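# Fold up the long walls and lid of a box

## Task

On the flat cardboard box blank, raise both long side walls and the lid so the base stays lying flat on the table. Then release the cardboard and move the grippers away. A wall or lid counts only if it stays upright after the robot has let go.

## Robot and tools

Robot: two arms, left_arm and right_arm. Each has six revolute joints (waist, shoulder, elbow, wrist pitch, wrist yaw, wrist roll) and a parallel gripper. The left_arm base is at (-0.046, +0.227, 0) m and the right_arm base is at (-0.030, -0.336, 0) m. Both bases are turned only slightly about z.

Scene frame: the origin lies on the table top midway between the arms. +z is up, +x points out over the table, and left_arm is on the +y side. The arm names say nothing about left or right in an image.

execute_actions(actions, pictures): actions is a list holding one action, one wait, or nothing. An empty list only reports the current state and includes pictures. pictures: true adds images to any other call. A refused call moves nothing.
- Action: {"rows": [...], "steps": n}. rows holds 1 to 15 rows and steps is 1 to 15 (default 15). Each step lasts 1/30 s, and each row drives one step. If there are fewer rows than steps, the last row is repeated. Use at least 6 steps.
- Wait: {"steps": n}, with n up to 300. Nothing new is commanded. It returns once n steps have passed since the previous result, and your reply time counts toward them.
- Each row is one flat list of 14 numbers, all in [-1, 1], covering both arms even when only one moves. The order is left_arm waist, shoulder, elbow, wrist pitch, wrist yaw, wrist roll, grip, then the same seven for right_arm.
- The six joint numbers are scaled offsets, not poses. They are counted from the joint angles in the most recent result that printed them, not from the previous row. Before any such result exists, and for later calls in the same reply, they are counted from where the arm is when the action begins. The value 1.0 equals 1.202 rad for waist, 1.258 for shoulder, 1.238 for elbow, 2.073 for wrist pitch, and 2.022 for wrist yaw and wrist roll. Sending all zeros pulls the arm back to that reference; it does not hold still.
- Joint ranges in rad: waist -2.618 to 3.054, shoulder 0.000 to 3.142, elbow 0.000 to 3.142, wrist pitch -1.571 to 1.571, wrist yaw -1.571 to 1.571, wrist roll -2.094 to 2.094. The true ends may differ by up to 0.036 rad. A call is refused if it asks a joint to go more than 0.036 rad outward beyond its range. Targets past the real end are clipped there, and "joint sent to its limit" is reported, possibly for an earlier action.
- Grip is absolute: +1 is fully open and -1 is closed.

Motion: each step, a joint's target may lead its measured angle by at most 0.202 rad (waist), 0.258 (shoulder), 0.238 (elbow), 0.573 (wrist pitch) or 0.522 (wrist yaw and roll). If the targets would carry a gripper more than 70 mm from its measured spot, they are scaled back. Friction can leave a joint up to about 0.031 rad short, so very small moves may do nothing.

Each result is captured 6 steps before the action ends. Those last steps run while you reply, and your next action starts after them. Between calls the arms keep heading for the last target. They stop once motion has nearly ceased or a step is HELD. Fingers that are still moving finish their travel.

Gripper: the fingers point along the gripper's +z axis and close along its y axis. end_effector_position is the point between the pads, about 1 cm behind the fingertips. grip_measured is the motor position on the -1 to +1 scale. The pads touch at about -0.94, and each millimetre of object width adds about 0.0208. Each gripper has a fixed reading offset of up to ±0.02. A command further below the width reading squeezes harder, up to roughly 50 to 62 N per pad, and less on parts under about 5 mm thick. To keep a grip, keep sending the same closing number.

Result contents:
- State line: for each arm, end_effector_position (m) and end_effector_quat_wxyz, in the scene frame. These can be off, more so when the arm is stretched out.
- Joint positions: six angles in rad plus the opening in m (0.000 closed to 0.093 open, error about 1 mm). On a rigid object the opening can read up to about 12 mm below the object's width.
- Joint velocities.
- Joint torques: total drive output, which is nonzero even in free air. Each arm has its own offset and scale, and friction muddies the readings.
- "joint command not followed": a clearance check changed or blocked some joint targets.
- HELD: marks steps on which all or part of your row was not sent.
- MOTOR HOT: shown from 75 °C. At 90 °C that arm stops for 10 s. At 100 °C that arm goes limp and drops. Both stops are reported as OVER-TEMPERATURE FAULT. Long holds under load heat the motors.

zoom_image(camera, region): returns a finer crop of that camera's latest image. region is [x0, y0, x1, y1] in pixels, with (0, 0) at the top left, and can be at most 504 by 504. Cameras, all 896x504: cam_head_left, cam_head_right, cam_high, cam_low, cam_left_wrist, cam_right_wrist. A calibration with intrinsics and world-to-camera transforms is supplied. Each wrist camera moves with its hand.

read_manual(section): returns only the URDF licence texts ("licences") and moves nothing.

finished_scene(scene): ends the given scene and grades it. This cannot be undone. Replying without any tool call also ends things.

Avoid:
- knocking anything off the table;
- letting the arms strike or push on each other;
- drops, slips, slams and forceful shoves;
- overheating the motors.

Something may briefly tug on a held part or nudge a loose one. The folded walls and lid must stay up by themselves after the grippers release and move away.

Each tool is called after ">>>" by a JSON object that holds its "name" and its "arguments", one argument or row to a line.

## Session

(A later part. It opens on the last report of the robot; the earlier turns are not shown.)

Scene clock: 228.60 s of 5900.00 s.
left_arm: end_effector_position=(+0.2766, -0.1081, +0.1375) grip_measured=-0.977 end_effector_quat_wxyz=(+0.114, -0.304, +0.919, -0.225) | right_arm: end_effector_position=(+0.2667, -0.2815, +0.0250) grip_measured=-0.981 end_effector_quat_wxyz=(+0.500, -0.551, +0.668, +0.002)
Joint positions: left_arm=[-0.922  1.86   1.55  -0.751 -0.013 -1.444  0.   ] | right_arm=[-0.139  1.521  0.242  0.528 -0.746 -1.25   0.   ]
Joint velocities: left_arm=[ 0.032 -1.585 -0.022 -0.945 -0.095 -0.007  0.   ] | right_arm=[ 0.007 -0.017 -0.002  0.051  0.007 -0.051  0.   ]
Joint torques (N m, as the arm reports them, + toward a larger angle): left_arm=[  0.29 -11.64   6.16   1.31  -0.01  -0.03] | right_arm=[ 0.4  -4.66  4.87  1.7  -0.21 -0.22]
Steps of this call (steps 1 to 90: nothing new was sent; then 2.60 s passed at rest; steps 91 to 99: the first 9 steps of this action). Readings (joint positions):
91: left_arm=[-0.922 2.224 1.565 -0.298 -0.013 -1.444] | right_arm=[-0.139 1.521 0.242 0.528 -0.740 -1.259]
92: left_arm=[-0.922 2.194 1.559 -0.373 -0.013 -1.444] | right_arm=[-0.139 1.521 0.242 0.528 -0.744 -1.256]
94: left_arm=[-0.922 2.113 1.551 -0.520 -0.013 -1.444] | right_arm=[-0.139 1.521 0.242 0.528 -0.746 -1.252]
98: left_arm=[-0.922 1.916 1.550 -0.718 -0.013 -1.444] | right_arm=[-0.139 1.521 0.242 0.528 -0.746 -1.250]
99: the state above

>>> {"name": "execute_actions", "arguments": {
  "actions": [
    {"rows": [[0,0.235,0.61,-0.26,0,0,-1, 0,0,0,0,0,0,-1]], "steps": 15}
  ],
  "pictures": true
}}

Scene clock: 229.43 s of 5900.00 s.
left_arm: end_effector_position=(+0.3072, -0.1402, +0.1854) grip_measured=-0.977 end_effector_quat_wxyz=(+0.096, -0.307, +0.928, -0.187) | right_arm: end_effector_position=(+0.2666, -0.2814, +0.0250) grip_measured=-0.981 end_effector_quat_wxyz=(+0.500, -0.549, +0.670, +0.004)
Joint positions: left_arm=[-0.922  2.171  2.233 -1.209 -0.013 -1.445  0.   ] | right_arm=[-0.139  1.521  0.242  0.528 -0.747 -1.243  0.   ]
Joint velocities: left_arm=[ 0.002  0.706  0.613 -0.125 -0.051  0.007  0.   ] | right_arm=[ 0.012  0.007  0.007 -0.095  0.037  0.037  0.   ]
Joint torques (N m, as the arm reports them, + toward a larger angle): left_arm=[  0.16 -16.52   9.02   0.6   -0.05   0.  ] | right_arm=[ 0.45 -4.64  4.9   1.71 -0.27 -0.14]
Steps of this call (steps 1 to 6: the last 6 steps of your previous action; steps 7 to 16: the robot went on to your last target; steps 17 to 25: the first 9 steps of this action). Readings (joint positions):
17: left_arm=[-0.922 1.623 1.605 -1.037 -0.013 -1.445] | right_arm=[-0.139 1.521 0.242 0.528 -0.747 -1.249]
18: left_arm=[-0.922 1.688 1.697 -1.105 -0.013 -1.445] | right_arm=[-0.139 1.521 0.242 0.528 -0.747 -1.247]
20: left_arm=[-0.922 1.842 1.881 -1.166 -0.013 -1.445] | right_arm=[-0.139 1.521 0.242 0.528 -0.747 -1.245]
24: left_arm=[-0.922 2.138 2.202 -1.208 -0.013 -1.445] | right_arm=[-0.139 1.521 0.242 0.528 -0.747 -1.243]
25: the state above
camera_calibration (this result's frames):
cam_left_wrist: T_world_to_cam=[[0.531727, -0.746361, 0.400263, -0.340628], [-0.842967, -0.420824, 0.335134, 0.174441], [-0.0816904, -0.515608, -0.852921, 0.19175], [0, 0, 0, 1]] pos_world=[0.343833, -0.0819548, 0.241428]
cam_right_wrist: T_world_to_cam=[[0.743294, -0.403854, 0.533307, -0.327078], [-0.190638, -0.892031, -0.409802, -0.151973], [0.641227, 0.202935, -0.740031, -0.0100986], [0, 0, 0, 1]] pos_world=[0.220618, -0.265607, 0.104681]

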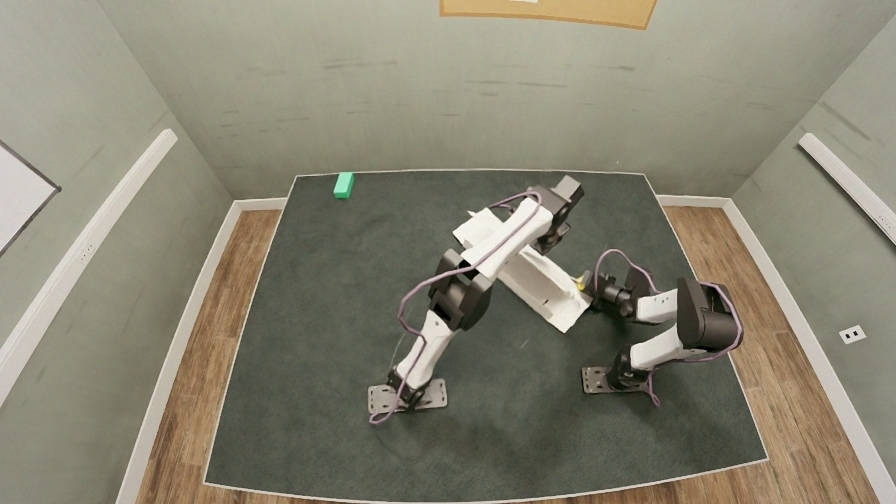

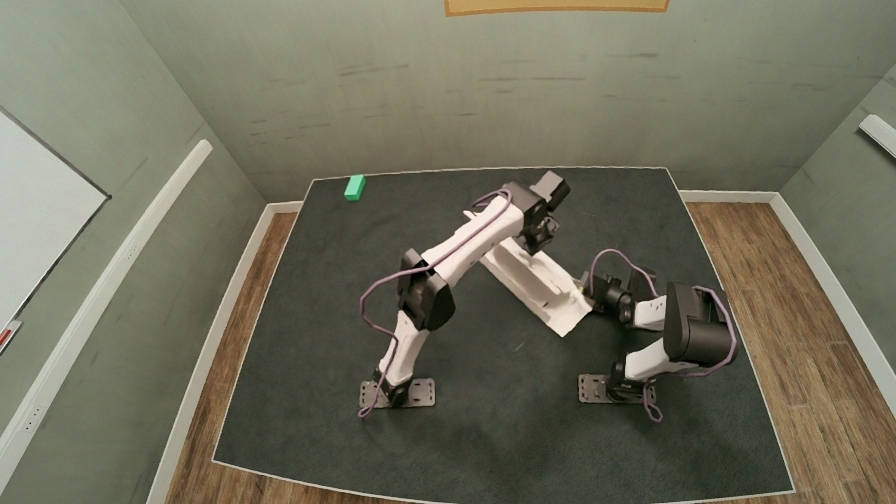

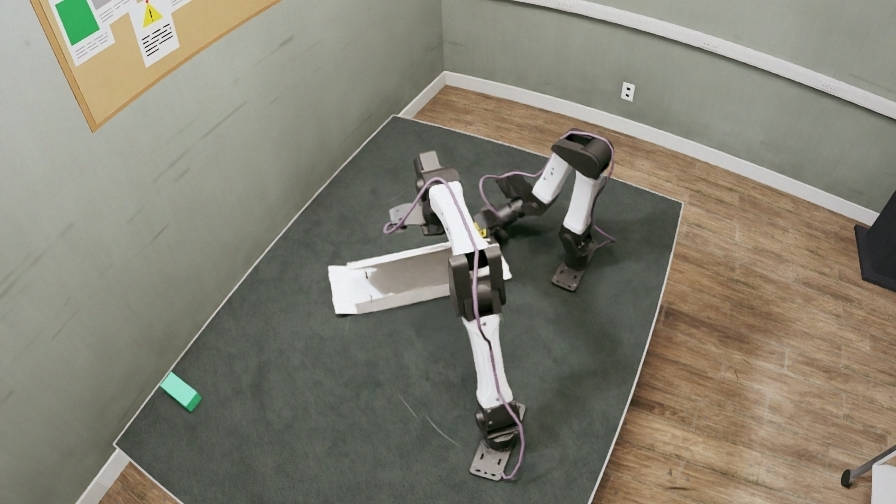

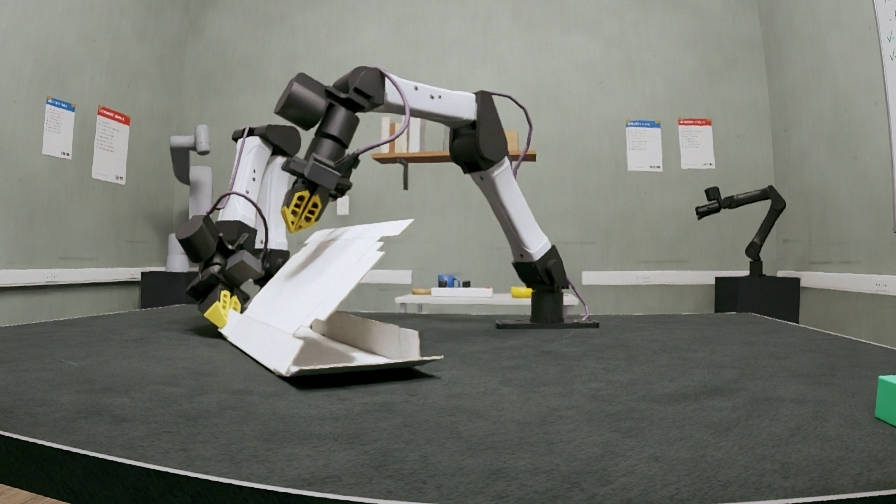

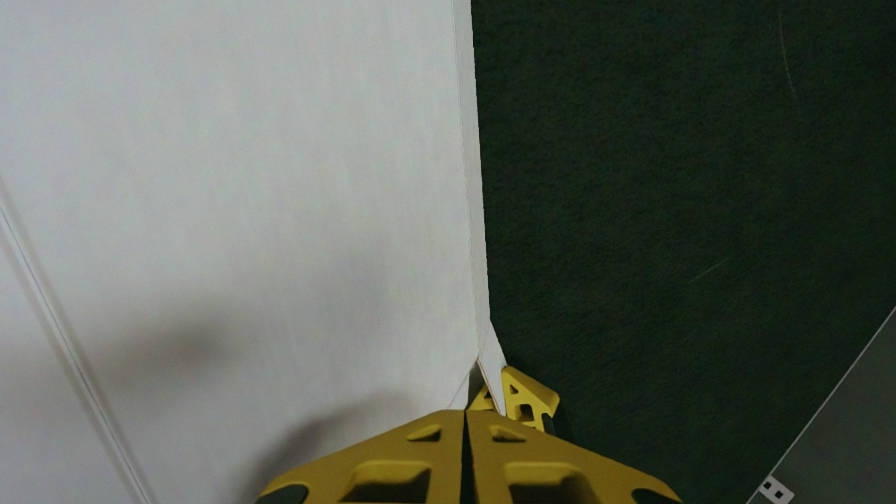

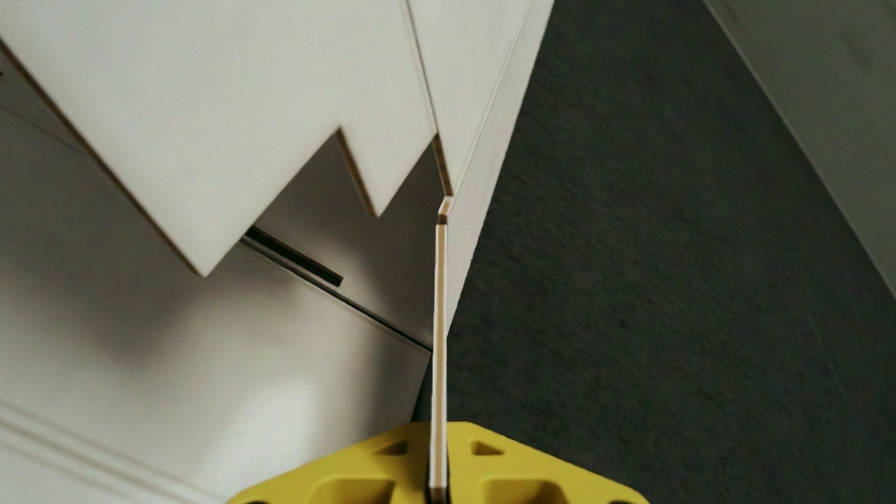

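>>> {"name": "execute_actions", "arguments": {
  "actions": [
    {"rows": [[0,0.0,-0.12,0.08,0,0,-1, 0,0,0,0,0,0,-1],[0,0.0,-0.18,0.12,0,0,-1, 0,0,0,0,0,0,-1],[0,0.005,-0.24,0.155,0,0,-1, 0,0,0,0,0,0,-1],[0,0.01,-0.28,0.18,0,0,-1, 0,0,0,0,0,0,-1],[0,0.01,-0.31,0.195,0,0,-1, 0,0,0,0,0,0,-1],[0,0.015,-0.33,0.21,0,0,-1, 0,0,0,0,0,0,-1],[0,0.015,-0.35,0.22,0,0,-1, 0,0,0,0,0,0,-1],[0,0.02,-0.365,0.23,0,0,-1, 0,0,0,0,0,0,-1]], "steps": 15}
  ],
  "pictures": true
}}

Scene clock: 230.37 s of 5900.00 s.
left_arm: end_effector_position=(+0.2994, -0.1320, +0.0611) grip_measured=-0.977 end_effector_quat_wxyz=(+0.073, -0.310, +0.938, -0.137) | right_arm: end_effector_position=(+0.2665, -0.2815, +0.0249) grip_measured=-0.981 end_effector_quat_wxyz=(+0.499, -0.547, +0.672, +0.006)
Joint positions: left_arm=[-0.922  2.196  1.813 -0.877 -0.013 -1.445  0.   ] | right_arm=[-0.139  1.521  0.242  0.526 -0.747 -1.238  0.   ]
Joint velocities: left_arm=[ 0.007  0.354 -0.554  0.755  0.037  0.022  0.   ] | right_arm=[-0.027 -0.017  0.012 -0.183  0.256 -0.066  0.   ]
Joint torques (N m, as the arm reports them, + toward a larger angle): left_arm=[  0.15 -14.01   6.55   1.37  -0.09  -0.01] | right_arm=[ 0.41 -4.66  4.94  1.94 -0.54  0.01]
Steps of this call (steps 1 to 6: the last 6 steps of your previous action; steps 7 to 19: the robot went on to your last target; steps 20 to 28: the first 9 steps of this action). Readings (joint positions):
20: left_arm=[-0.922 2.161 2.246 -1.232 -0.013 -1.445] | right_arm=[-0.139 1.521 0.242 0.528 -0.747 -1.241]
21: left_arm=[-0.922 2.143 2.178 -1.172 -0.013 -1.445] | right_arm=[-0.139 1.521 0.242 0.528 -0.747 -1.240]
23: left_arm=[-0.922 2.135 2.043 -1.065 -0.013 -1.445] | right_arm=[-0.139 1.521 0.242 0.528 -0.748 -1.238]
27: left_arm=[-0.922 2.182 1.839 -0.902 -0.013 -1.445] | right_arm=[-0.139 1.521 0.242 0.527 -0.748 -1.238]
28: the state above
camera_calibration (this result's frames):
cam_left_wrist: T_world_to_cam=[[0.558783, -0.774743, 0.295864, -0.286094], [-0.81579, -0.449333, 0.364125, 0.199306], [-0.149162, -0.44483, -0.883107, 0.120679], [0, 0, 0, 1]] pos_world=[0.340456, -0.0784126, 0.118645]
cam_right_wrist: T_world_to_cam=[[0.744255, -0.407651, 0.529061, -0.328105], [-0.194711, -0.890151, -0.411968, -0.150428], [0.638883, 0.203595, -0.741874, -0.00929927], [0, 0, 0, 1]] pos_world=[0.220845, -0.265763, 0.104717]

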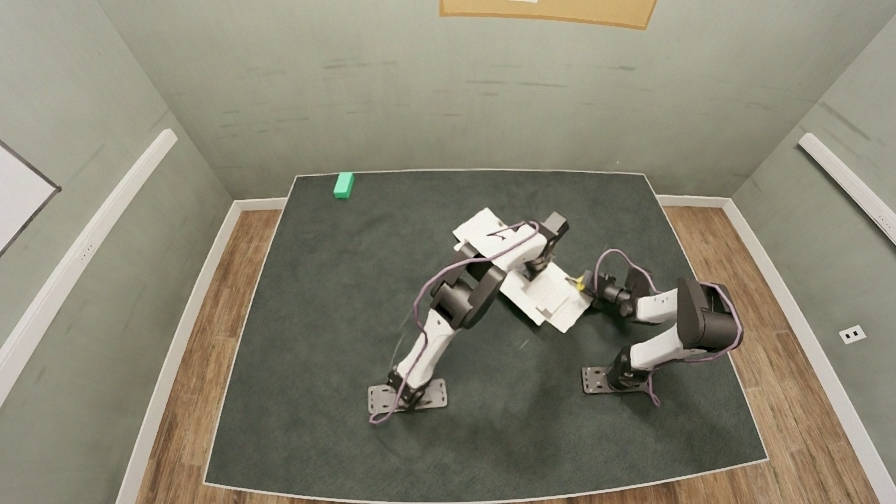

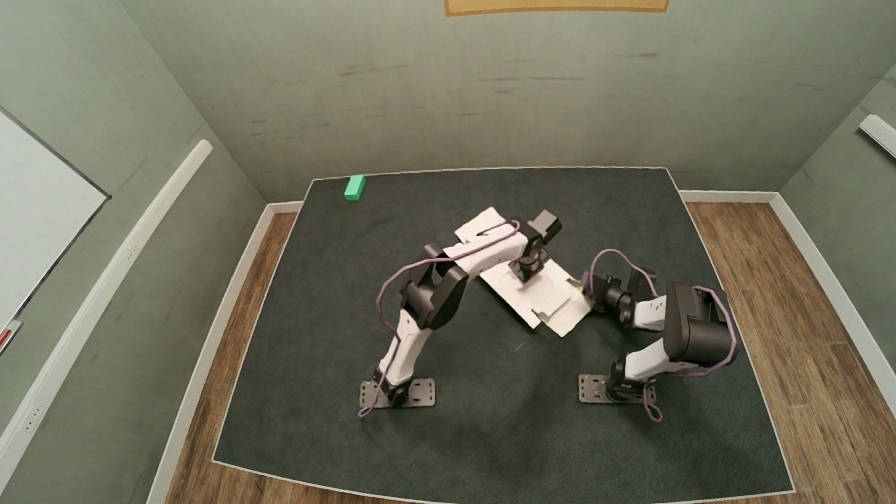

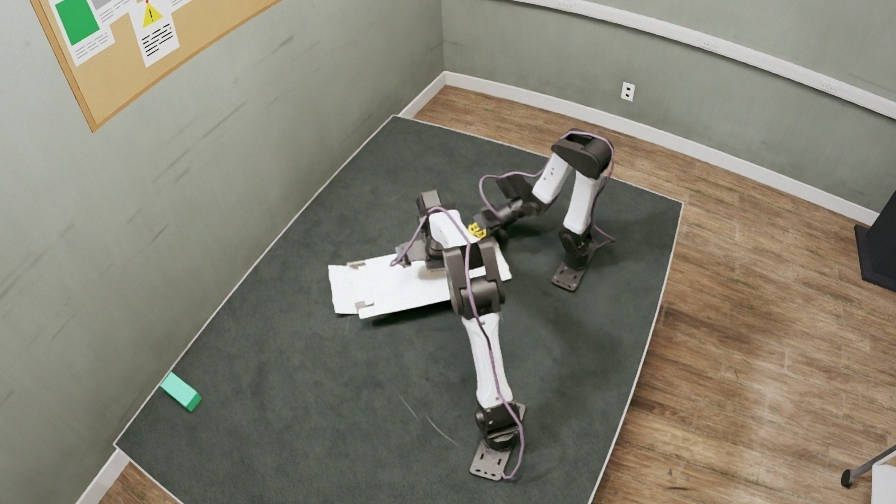

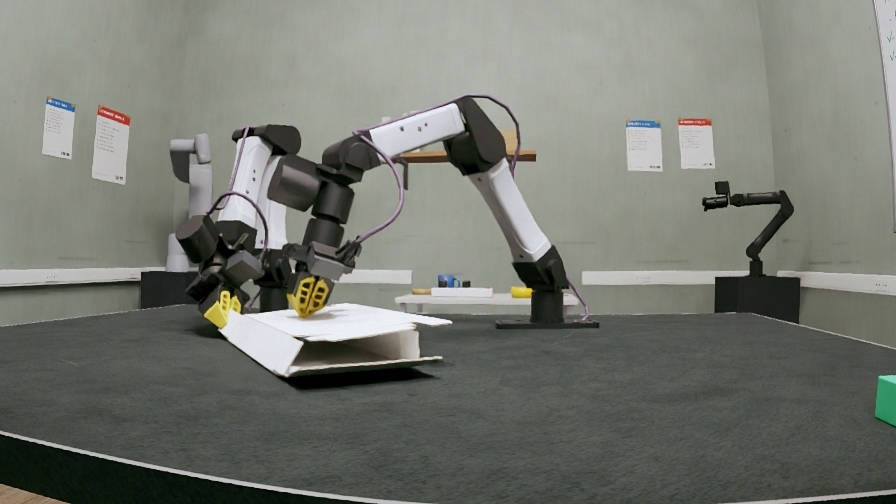

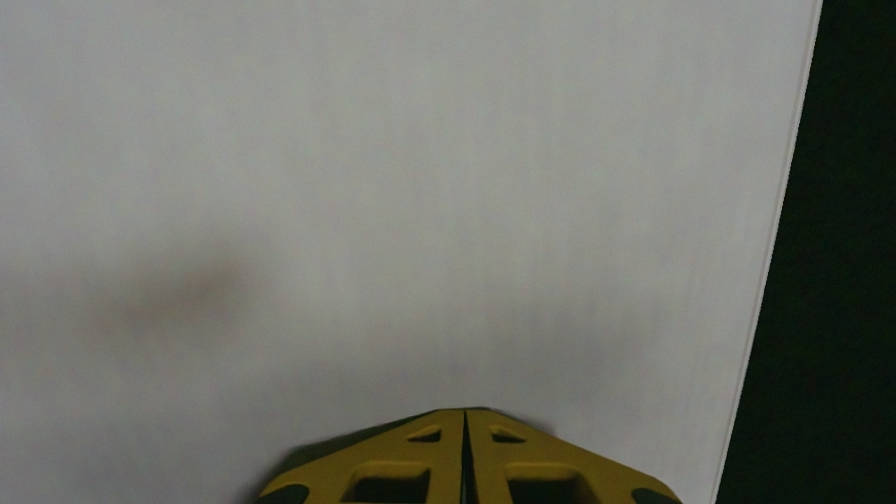

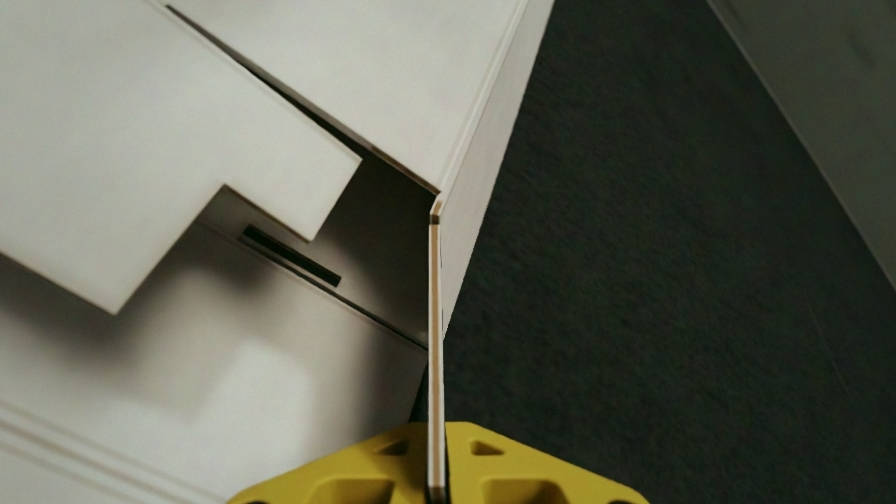

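>>> {"name": "execute_actions", "arguments": {
  "actions": [
    {"rows": [[0,0.01,-0.035,0.075,0,0,-1, 0,0,0,0,0,0,-0.55],[0,0.01,-0.035,0.075,0,0,-1, 0,0,0,0,0,0,-0.55],[0,0.01,-0.035,0.075,0,0,-1, 0,0,0,0,0,0,-0.55],[0,0.01,-0.035,0.075,0,0,-1, 0,0,0,0,0,0,-0.55],[0,0.01,-0.035,0.075,0,0,-1, 0,0,0,0,0,0,-0.55],[0,0.01,-0.035,0.075,0,0,-1, -0.03,-0.04,0.003,-0.04,-0.012,-0.02,-0.55],[0,0.01,-0.035,0.075,0,0,-1, -0.05,-0.065,0.005,-0.065,-0.02,-0.032,-0.55],[0,0.01,-0.035,0.075,0,0,-1, -0.07,-0.09,0.006,-0.09,-0.028,-0.045,-0.55],[0,0.01,-0.035,0.075,0,0,-1, -0.09,-0.115,0.008,-0.115,-0.036,-0.057,-0.55],[0,0.01,-0.035,0.075,0,0,-1, -0.11,-0.14,0.01,-0.14,-0.044,-0.07,-0.55],[0,0.01,-0.035,0.075,0,0,-1, -0.13,-0.165,0.011,-0.165,-0.052,-0.082,-0.55],[0,0.01,-0.035,0.075,0,0,-1, -0.15,-0.19,0.013,-0.19,-0.06,-0.095,-0.55],[0,0.01,-0.035,0.075,0,0,-1, -0.165,-0.21,0.015,-0.21,-0.066,-0.105,-0.55],[0,0.01,-0.035,0.075,0,0,-1, -0.18,-0.23,0.02,-0.23,-0.072,-0.115,-0.55]], "steps": 15}
  ],
  "pictures": true
}}

Scene clock: 233.07 s of 5900.00 s.
left_arm: end_effector_position=(+0.3222, -0.1563, +0.0794) grip_measured=-0.977 end_effector_quat_wxyz=(+0.106, -0.305, +0.923, -0.210) | right_arm: end_effector_position=(+0.2618, -0.2944, +0.0323) grip_measured=-0.553 end_effector_quat_wxyz=(+0.500, -0.541, +0.676, -0.003)
Joint positions: left_arm=[-0.922  2.18   1.8   -0.716 -0.012 -1.445  0.   ] | right_arm=[-0.2    1.448  0.242  0.433 -0.773 -1.279  0.019]
Joint velocities: left_arm=[-0.017 -0.007 -0.007 -0.022 -0.007 -0.037  0.   ] | right_arm=[-0.681 -0.872  0.002 -0.916 -0.256 -0.476 -0.   ]
Joint torques (N m, as the arm reports them, + toward a larger angle): left_arm=[  0.14 -10.29   4.43   1.26  -0.03   0.  ] | right_arm=[ 0.04 -5.95  6.    1.68 -0.35 -0.17]
Steps of this call (steps 1 to 6: the last 6 steps of your previous action; steps 7 to 30: the robot went on to your last target; steps 31 to 72: nothing new was sent; steps 73 to 81: the first 9 steps of this action). Readings (joint positions):
73: left_arm=[-0.922 2.180 1.804 -0.751 -0.013 -1.445] | right_arm=[-0.140 1.522 0.242 0.525 -0.742 -1.239]
74: left_arm=[-0.922 2.180 1.802 -0.742 -0.013 -1.445] | right_arm=[-0.140 1.522 0.242 0.525 -0.743 -1.239]
76: left_arm=[-0.922 2.180 1.800 -0.730 -0.012 -1.445] | right_arm=[-0.140 1.522 0.242 0.531 -0.743 -1.239]
80: left_arm=[-0.922 2.180 1.800 -0.717 -0.012 -1.445] | right_arm=[-0.178 1.476 0.242 0.467 -0.763 -1.264]
81: the state above
camera_calibration (this result's frames):
cam_left_wrist: T_world_to_cam=[[0.516609, -0.73052, 0.446604, -0.314562], [-0.854586, -0.407706, 0.32165, 0.222705], [-0.0528882, -0.547829, -0.834917, 0.0785049], [0, 0, 0, 1]] pos_world=[0.356978, -0.0959883, 0.134397]
cam_right_wrist: T_world_to_cam=[[0.731447, -0.420901, 0.536496, -0.334629], [-0.211133, -0.887896, -0.408734, -0.154904], [0.648389, 0.185695, -0.738315, -0.00600067], [0, 0, 0, 1]] pos_world=[0.215949, -0.27727, 0.111782]

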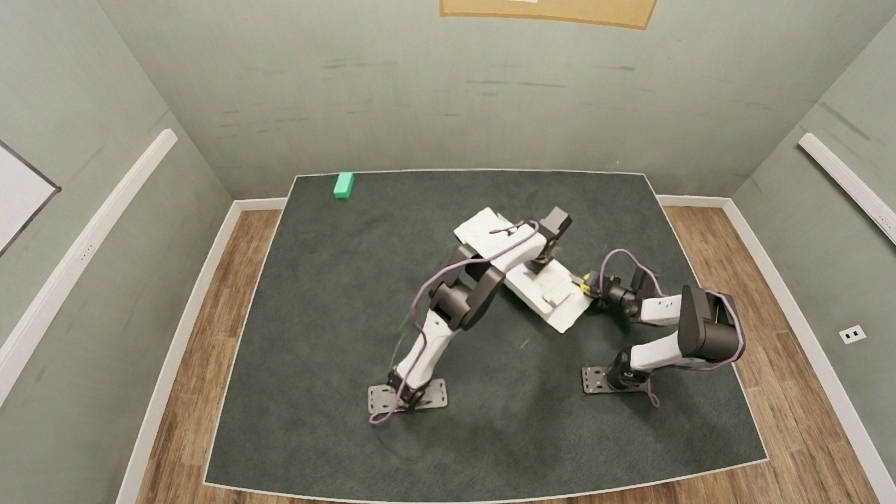

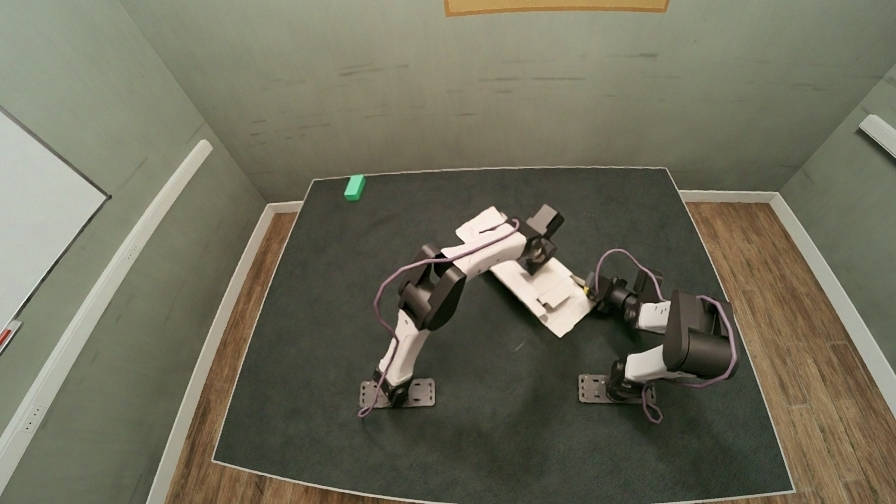

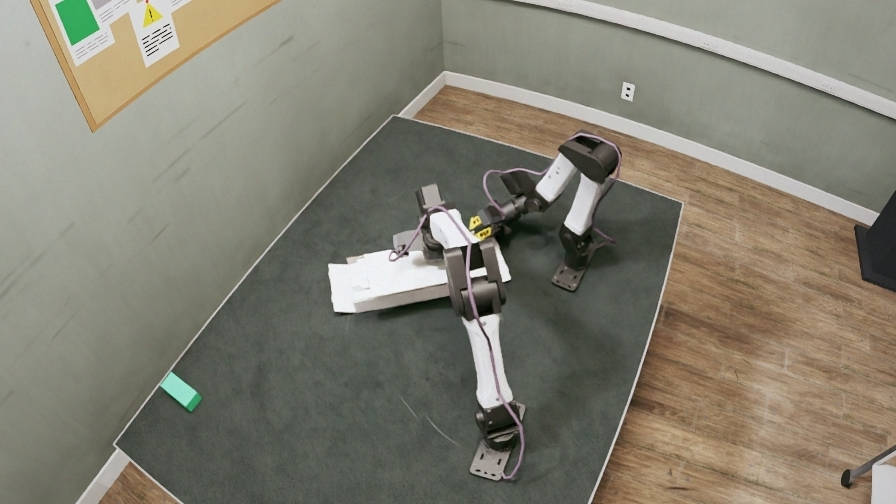

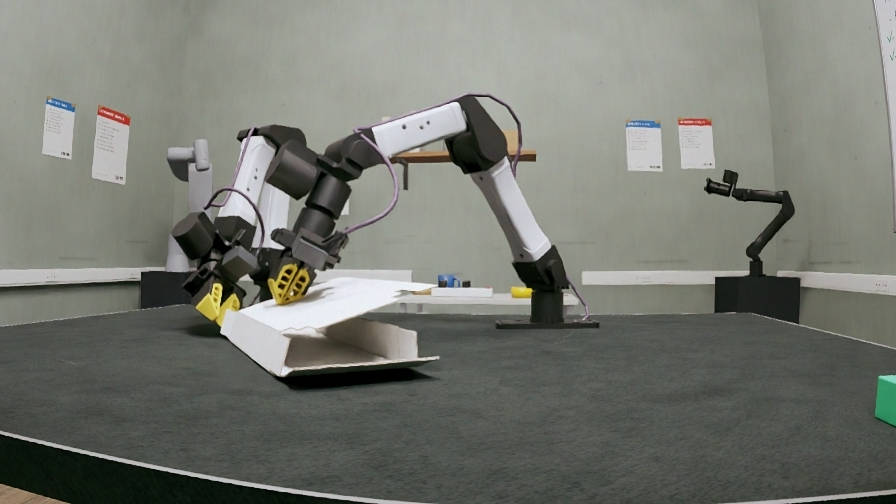

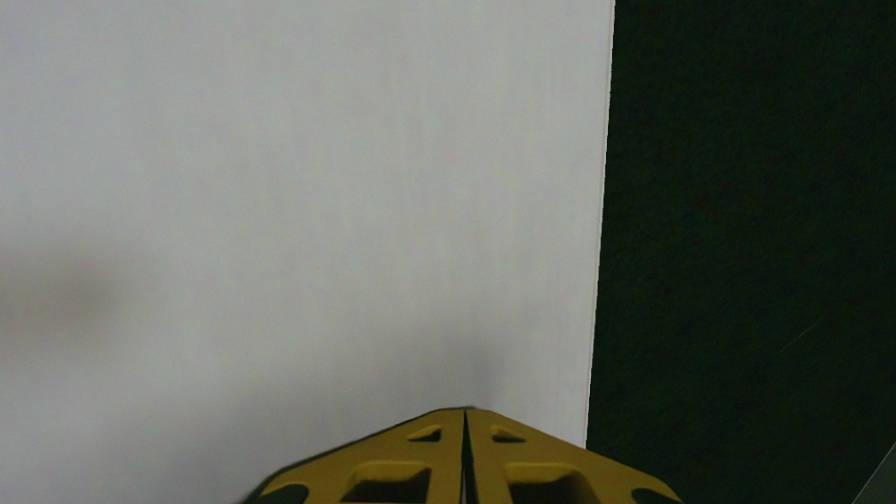

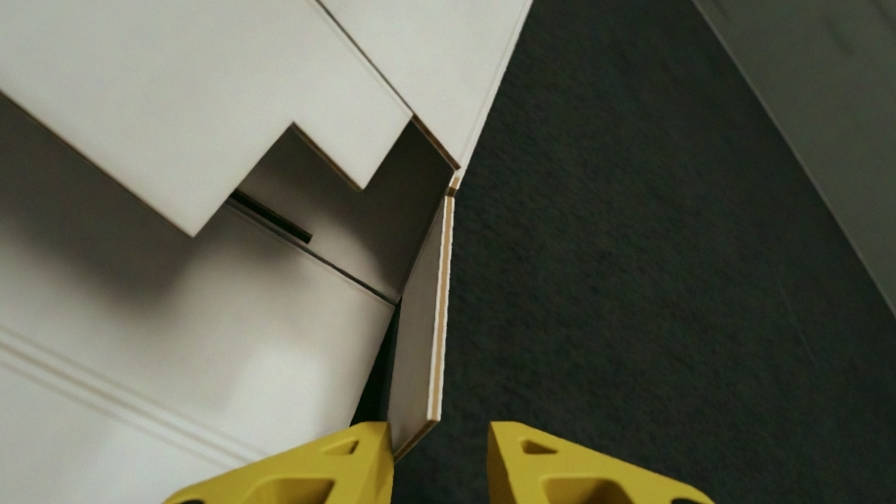

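>>> {"name": "execute_actions", "arguments": {
  "actions": [
    {"rows": [[0,0,0,0,0,0,-1, -0.19,0.075,0.19,-0.18,-0.08,-0.145,-1]], "steps": 12}
  ]
}}

>>> {"name": "execute_actions", "arguments": {
  "actions": [
    {"rows": [[0,0,0,0,0,0,-1, 0.125,0.06,0.0,0.10,0.045,0.095,-1]], "steps": 12}
  ],
  "pictures": true
}}

Scene clock: 237.60 s of 5900.00 s.
left_arm: end_effector_position=(+0.3232, -0.1574, +0.0801) grip_measured=-0.977 end_effector_quat_wxyz=(+0.107, -0.305, +0.922, -0.213) | right_arm: end_effector_position=(+0.2742, -0.3486, +0.0407) grip_measured=-0.985 end_effector_quat_wxyz=(+0.490, -0.535, +0.688, +0.012)
Joint positions: left_arm=[-0.922  2.18   1.8   -0.709 -0.012 -1.445  0.   ] | right_arm=[-0.425  1.532  0.46   0.063 -0.91  -1.534  0.   ]
Joint velocities: left_arm=[-0.012  0.002 -0.002 -0.022  0.007 -0.022  0.   ] | right_arm=[-0.051  0.037  0.076  0.081  0.037 -0.271  0.   ]
Joint torques (N m, as the arm reports them, + toward a larger angle): left_arm=[  0.16 -12.34   6.71   1.32  -0.04  -0.02] | right_arm=[ 0.32 -4.87  6.58  1.18 -0.56 -0.17]
Steps of this call (steps 1 to 6: the last 6 steps of your previous action; steps 7 to 45: the robot went on to your last target; steps 46 to 110: nothing new was sent; then 0.67 s passed at rest; steps 111 to 116: the first 6 steps of this action). Readings (joint positions):
111: left_arm=[-0.922 2.180 1.800 -0.712 -0.012 -1.445] | right_arm=[-0.361 1.287 0.275 0.034 -0.898 -1.479]
112: left_arm=[-0.922 2.180 1.800 -0.711 -0.012 -1.445] | right_arm=[-0.383 1.376 0.337 0.027 -0.908 -1.496]
114: left_arm=[-0.922 2.180 1.800 -0.710 -0.012 -1.445] | right_arm=[-0.414 1.504 0.435 0.050 -0.909 -1.519]
116: the state above

Scene clock: 238.00 s of 5900.00 s.
left_arm: end_effector_position=(+0.3237, -0.1580, +0.0806) grip_measured=-0.977 end_effector_quat_wxyz=(+0.108, -0.304, +0.922, -0.215) | right_arm: end_effector_position=(+0.2884, -0.3140, +0.0321) grip_measured=-0.985 end_effector_quat_wxyz=(+0.486, -0.554, +0.674, +0.035)
Joint positions: left_arm=[-0.922  2.18   1.8   -0.706 -0.012 -1.445  0.   ] | right_arm=[-0.276  1.598  0.46   0.198 -0.864 -1.422  0.   ]
Joint velocities: left_arm=[ 0.002 -0.012 -0.007 -0.051 -0.095 -0.007  0.   ] | right_arm=[ 0.007  0.017 -0.002  0.286  0.168  0.388  0.   ]
Joint torques (N m, as the arm reports them, + toward a larger angle): left_arm=[  0.14 -12.3    6.67   1.37  -0.05   0.01] | right_arm=[ 0.45 -5.2   5.35  1.68 -0.24  0.04]
Steps of this call (steps 1 to 6: the last 6 steps of your previous action; steps 7 to 12: the first 6 steps of this action, its rows measured from where the robot was after step 6). Readings (joint positions):
6: left_arm=[-0.922 2.180 1.800 -0.709 -0.012 -1.445] | right_arm=[-0.425 1.533 0.460 0.062 -0.920 -1.555]
7: left_arm=[-0.922 2.180 1.800 -0.708 -0.012 -1.445] | right_arm=[-0.403 1.542 0.460 0.089 -0.903 -1.526]
8: left_arm=[-0.922 2.180 1.800 -0.707 -0.012 -1.445] | right_arm=[-0.358 1.561 0.460 0.131 -0.889 -1.494]
10: left_arm=[-0.922 2.180 1.800 -0.706 -0.012 -1.445] | right_arm=[-0.292 1.589 0.460 0.174 -0.874 -1.450]
12: the state above
camera_calibration (this result's frames):
cam_left_wrist: T_world_to_cam=[[0.513385, -0.727142, 0.455742, -0.316204], [-0.856856, -0.405092, 0.318902, 0.224297], [-0.0472695, -0.554225, -0.831024, 0.0755007], [0, 0, 0, 1]] pos_world=[0.358094, -0.0972198, 0.135322]
cam_right_wrist: T_world_to_cam=[[0.785031, -0.388903, 0.482162, -0.365913], [-0.183809, -0.889551, -0.418227, -0.174899], [0.591557, 0.239695, -0.769809, 0.0145929], [0, 0, 0, 1]] pos_world=[0.246473, -0.301384, 0.114516]

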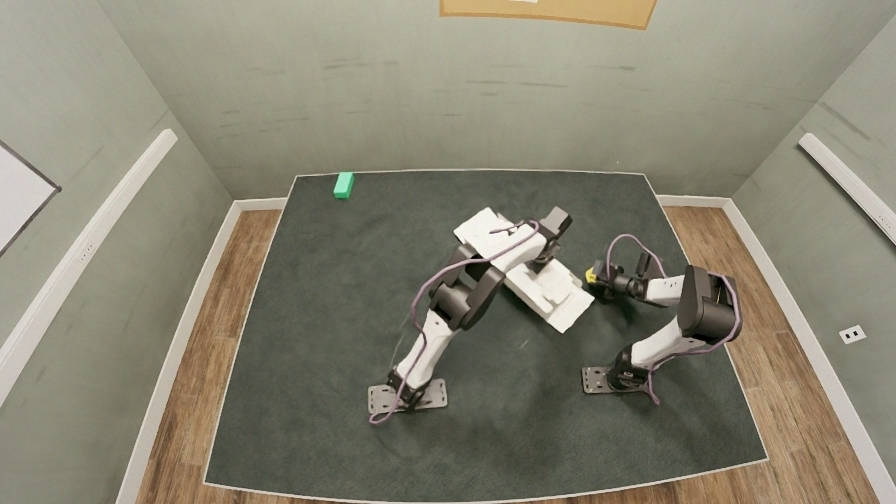

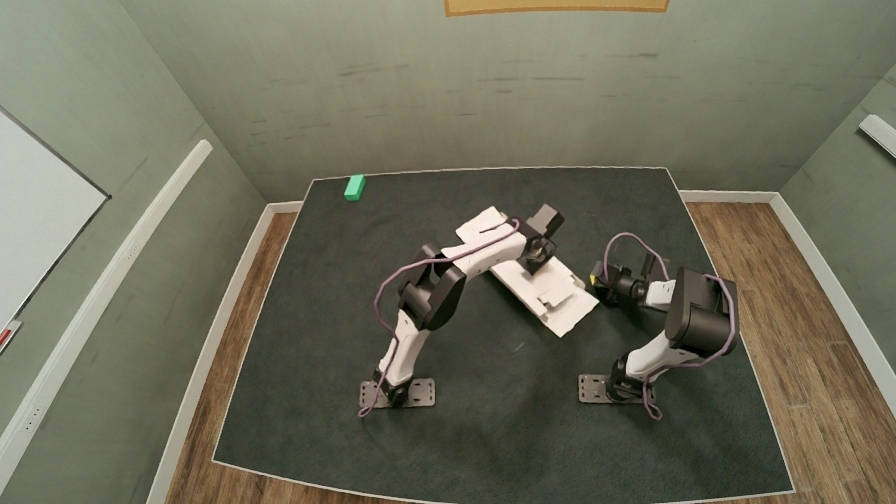

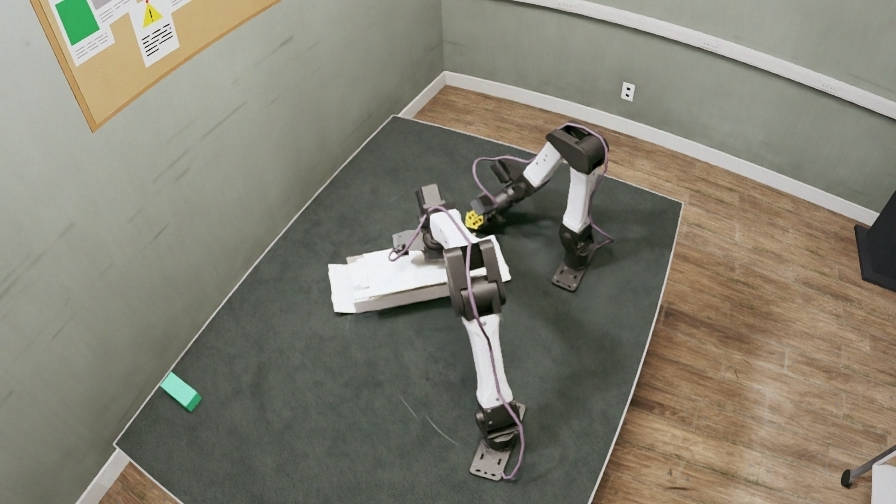

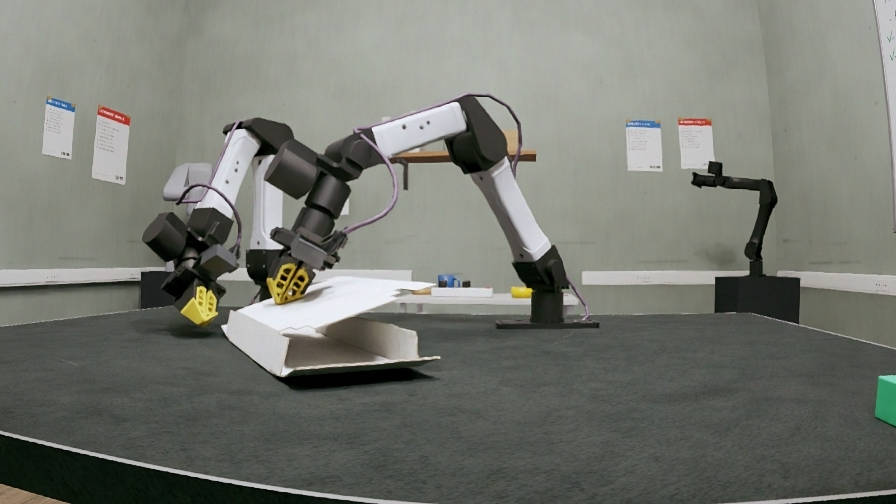

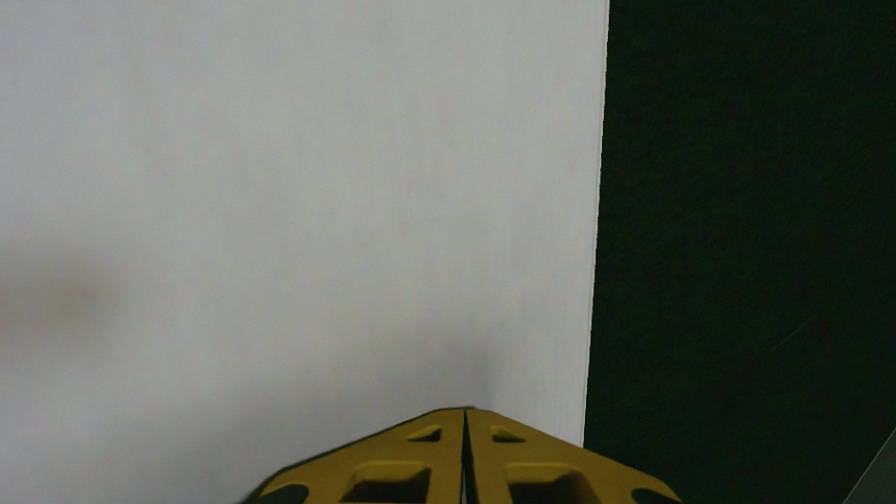

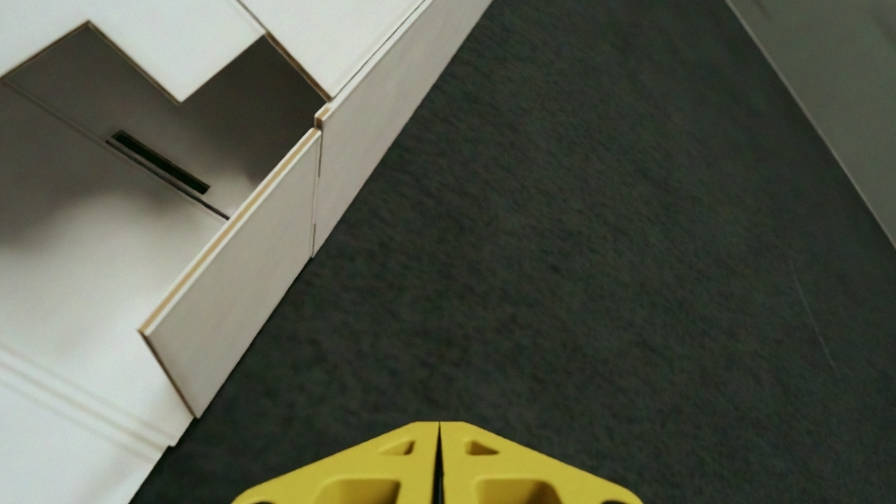

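>>> {"name": "execute_actions", "arguments": {
  "actions": [
    {"rows": [[0,0,0,0,0,0,-1, 0.125,0.085,0.08,0.105,0.065,0.09,-1]], "steps": 12}
  ],
  "pictures": true
}}

Scene clock: 240.10 s of 5900.00 s.
left_arm: end_effector_position=(+0.3241, -0.1583, +0.0808) grip_measured=-0.977 end_effector_quat_wxyz=(+0.109, -0.304, +0.921, -0.216) | right_arm: end_effector_position=(+0.3269, -0.2861, +0.0350) grip_measured=-0.985 end_effector_quat_wxyz=(+0.492, -0.565, +0.661, +0.024)
Joint positions: left_arm=[-0.922  2.18   1.8   -0.703 -0.012 -1.445  0.   ] | right_arm=[-0.125  1.695  0.534  0.361 -0.771 -1.282  0.   ]
Joint velocities: left_arm=[ 0.012 -0.007  0.007 -0.037  0.007  0.007  0.   ] | right_arm=[ 0.042 -0.027  0.002  0.286  0.139  0.212  0.   ]
Joint torques (N m, as the arm reports them, + toward a larger angle): left_arm=[  0.12 -12.47   6.67   1.4   -0.03   0.01] | right_arm=[ 0.1  -6.05  7.44  1.77 -0.13  0.05]
Steps of this call (steps 1 to 6: the last 6 steps of your previous action; steps 7 to 30: the robot went on to your last target; steps 31 to 57: nothing new was sent; steps 58 to 63: the first 6 steps of this action). Readings (joint positions):
58: left_arm=[-0.922 2.180 1.800 -0.705 -0.012 -1.445] | right_arm=[-0.254 1.613 0.470 0.267 -0.821 -1.351]
59: left_arm=[-0.922 2.180 1.800 -0.704 -0.012 -1.445] | right_arm=[-0.211 1.644 0.493 0.292 -0.803 -1.330]
61: left_arm=[-0.922 2.180 1.800 -0.704 -0.012 -1.445] | right_arm=[-0.143 1.687 0.527 0.335 -0.783 -1.301]
63: the state above
camera_calibration (this result's frames):
cam_left_wrist: T_world_to_cam=[[0.512664, -0.726385, 0.457756, -0.316564], [-0.857359, -0.404565, 0.318219, 0.224662], [-0.0459578, -0.555601, -0.830178, 0.0748243], [0, 0, 0, 1]] pos_world=[0.358346, -0.0974841, 0.135534]
cam_right_wrist: T_world_to_cam=[[0.775023, -0.365377, 0.515596, -0.377764], [-0.153533, -0.900327, -0.407233, -0.155148], [0.612998, 0.236454, -0.753872, -0.0211623], [0, 0, 0, 1]] pos_world=[0.281928, -0.272706, 0.115639]

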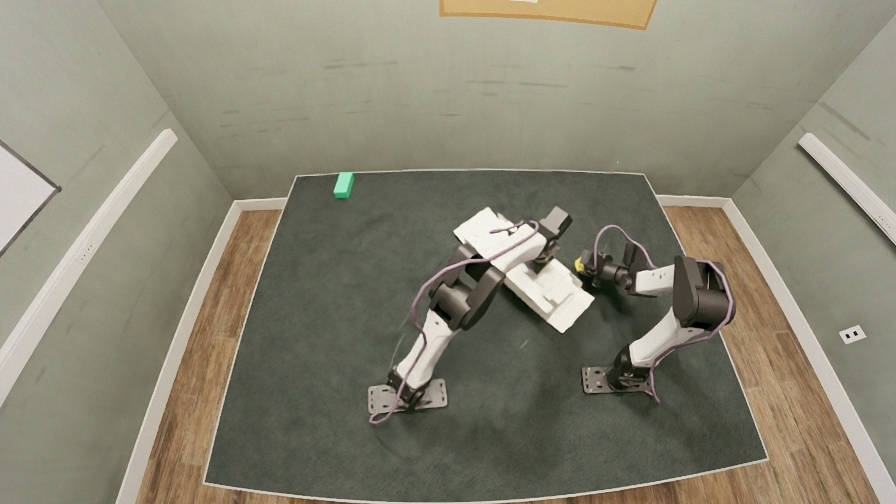

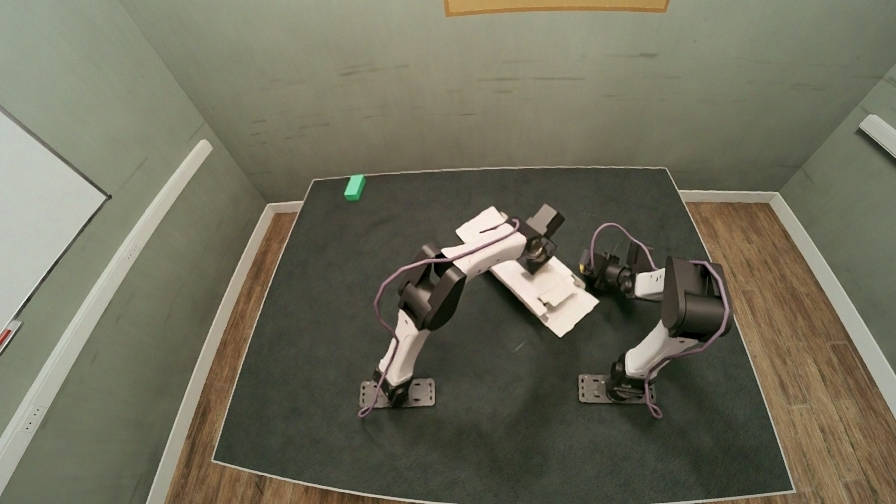

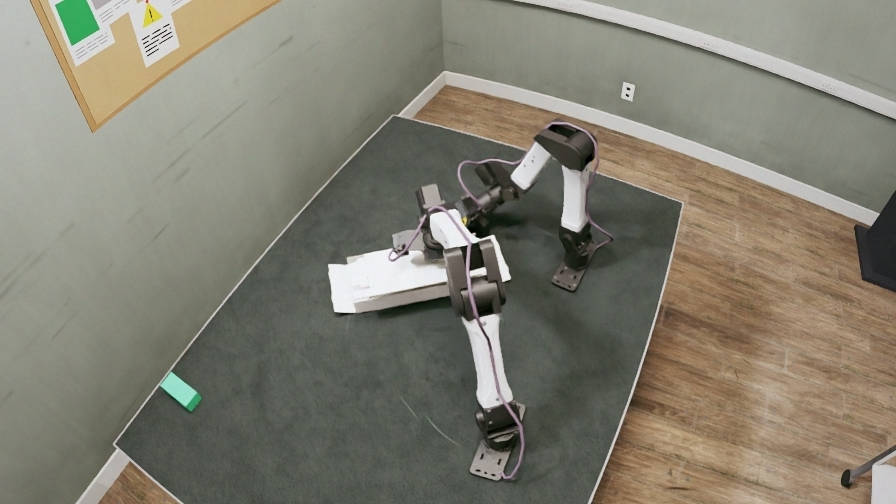

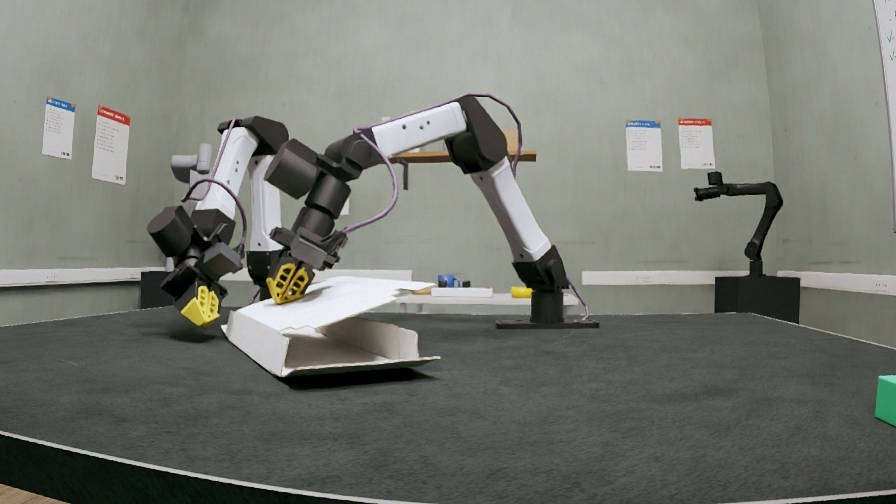

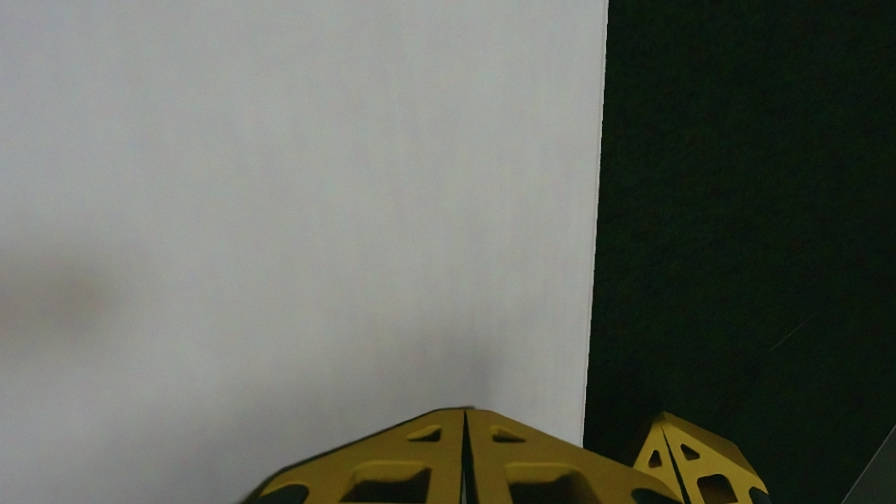

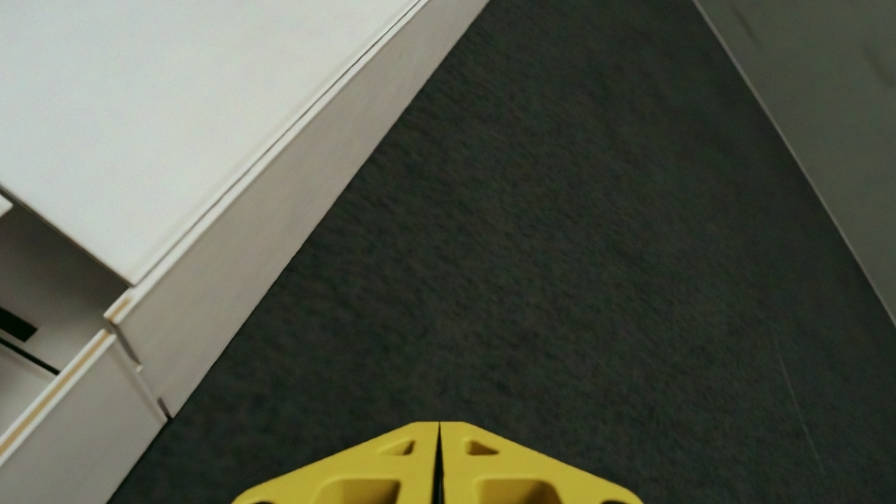

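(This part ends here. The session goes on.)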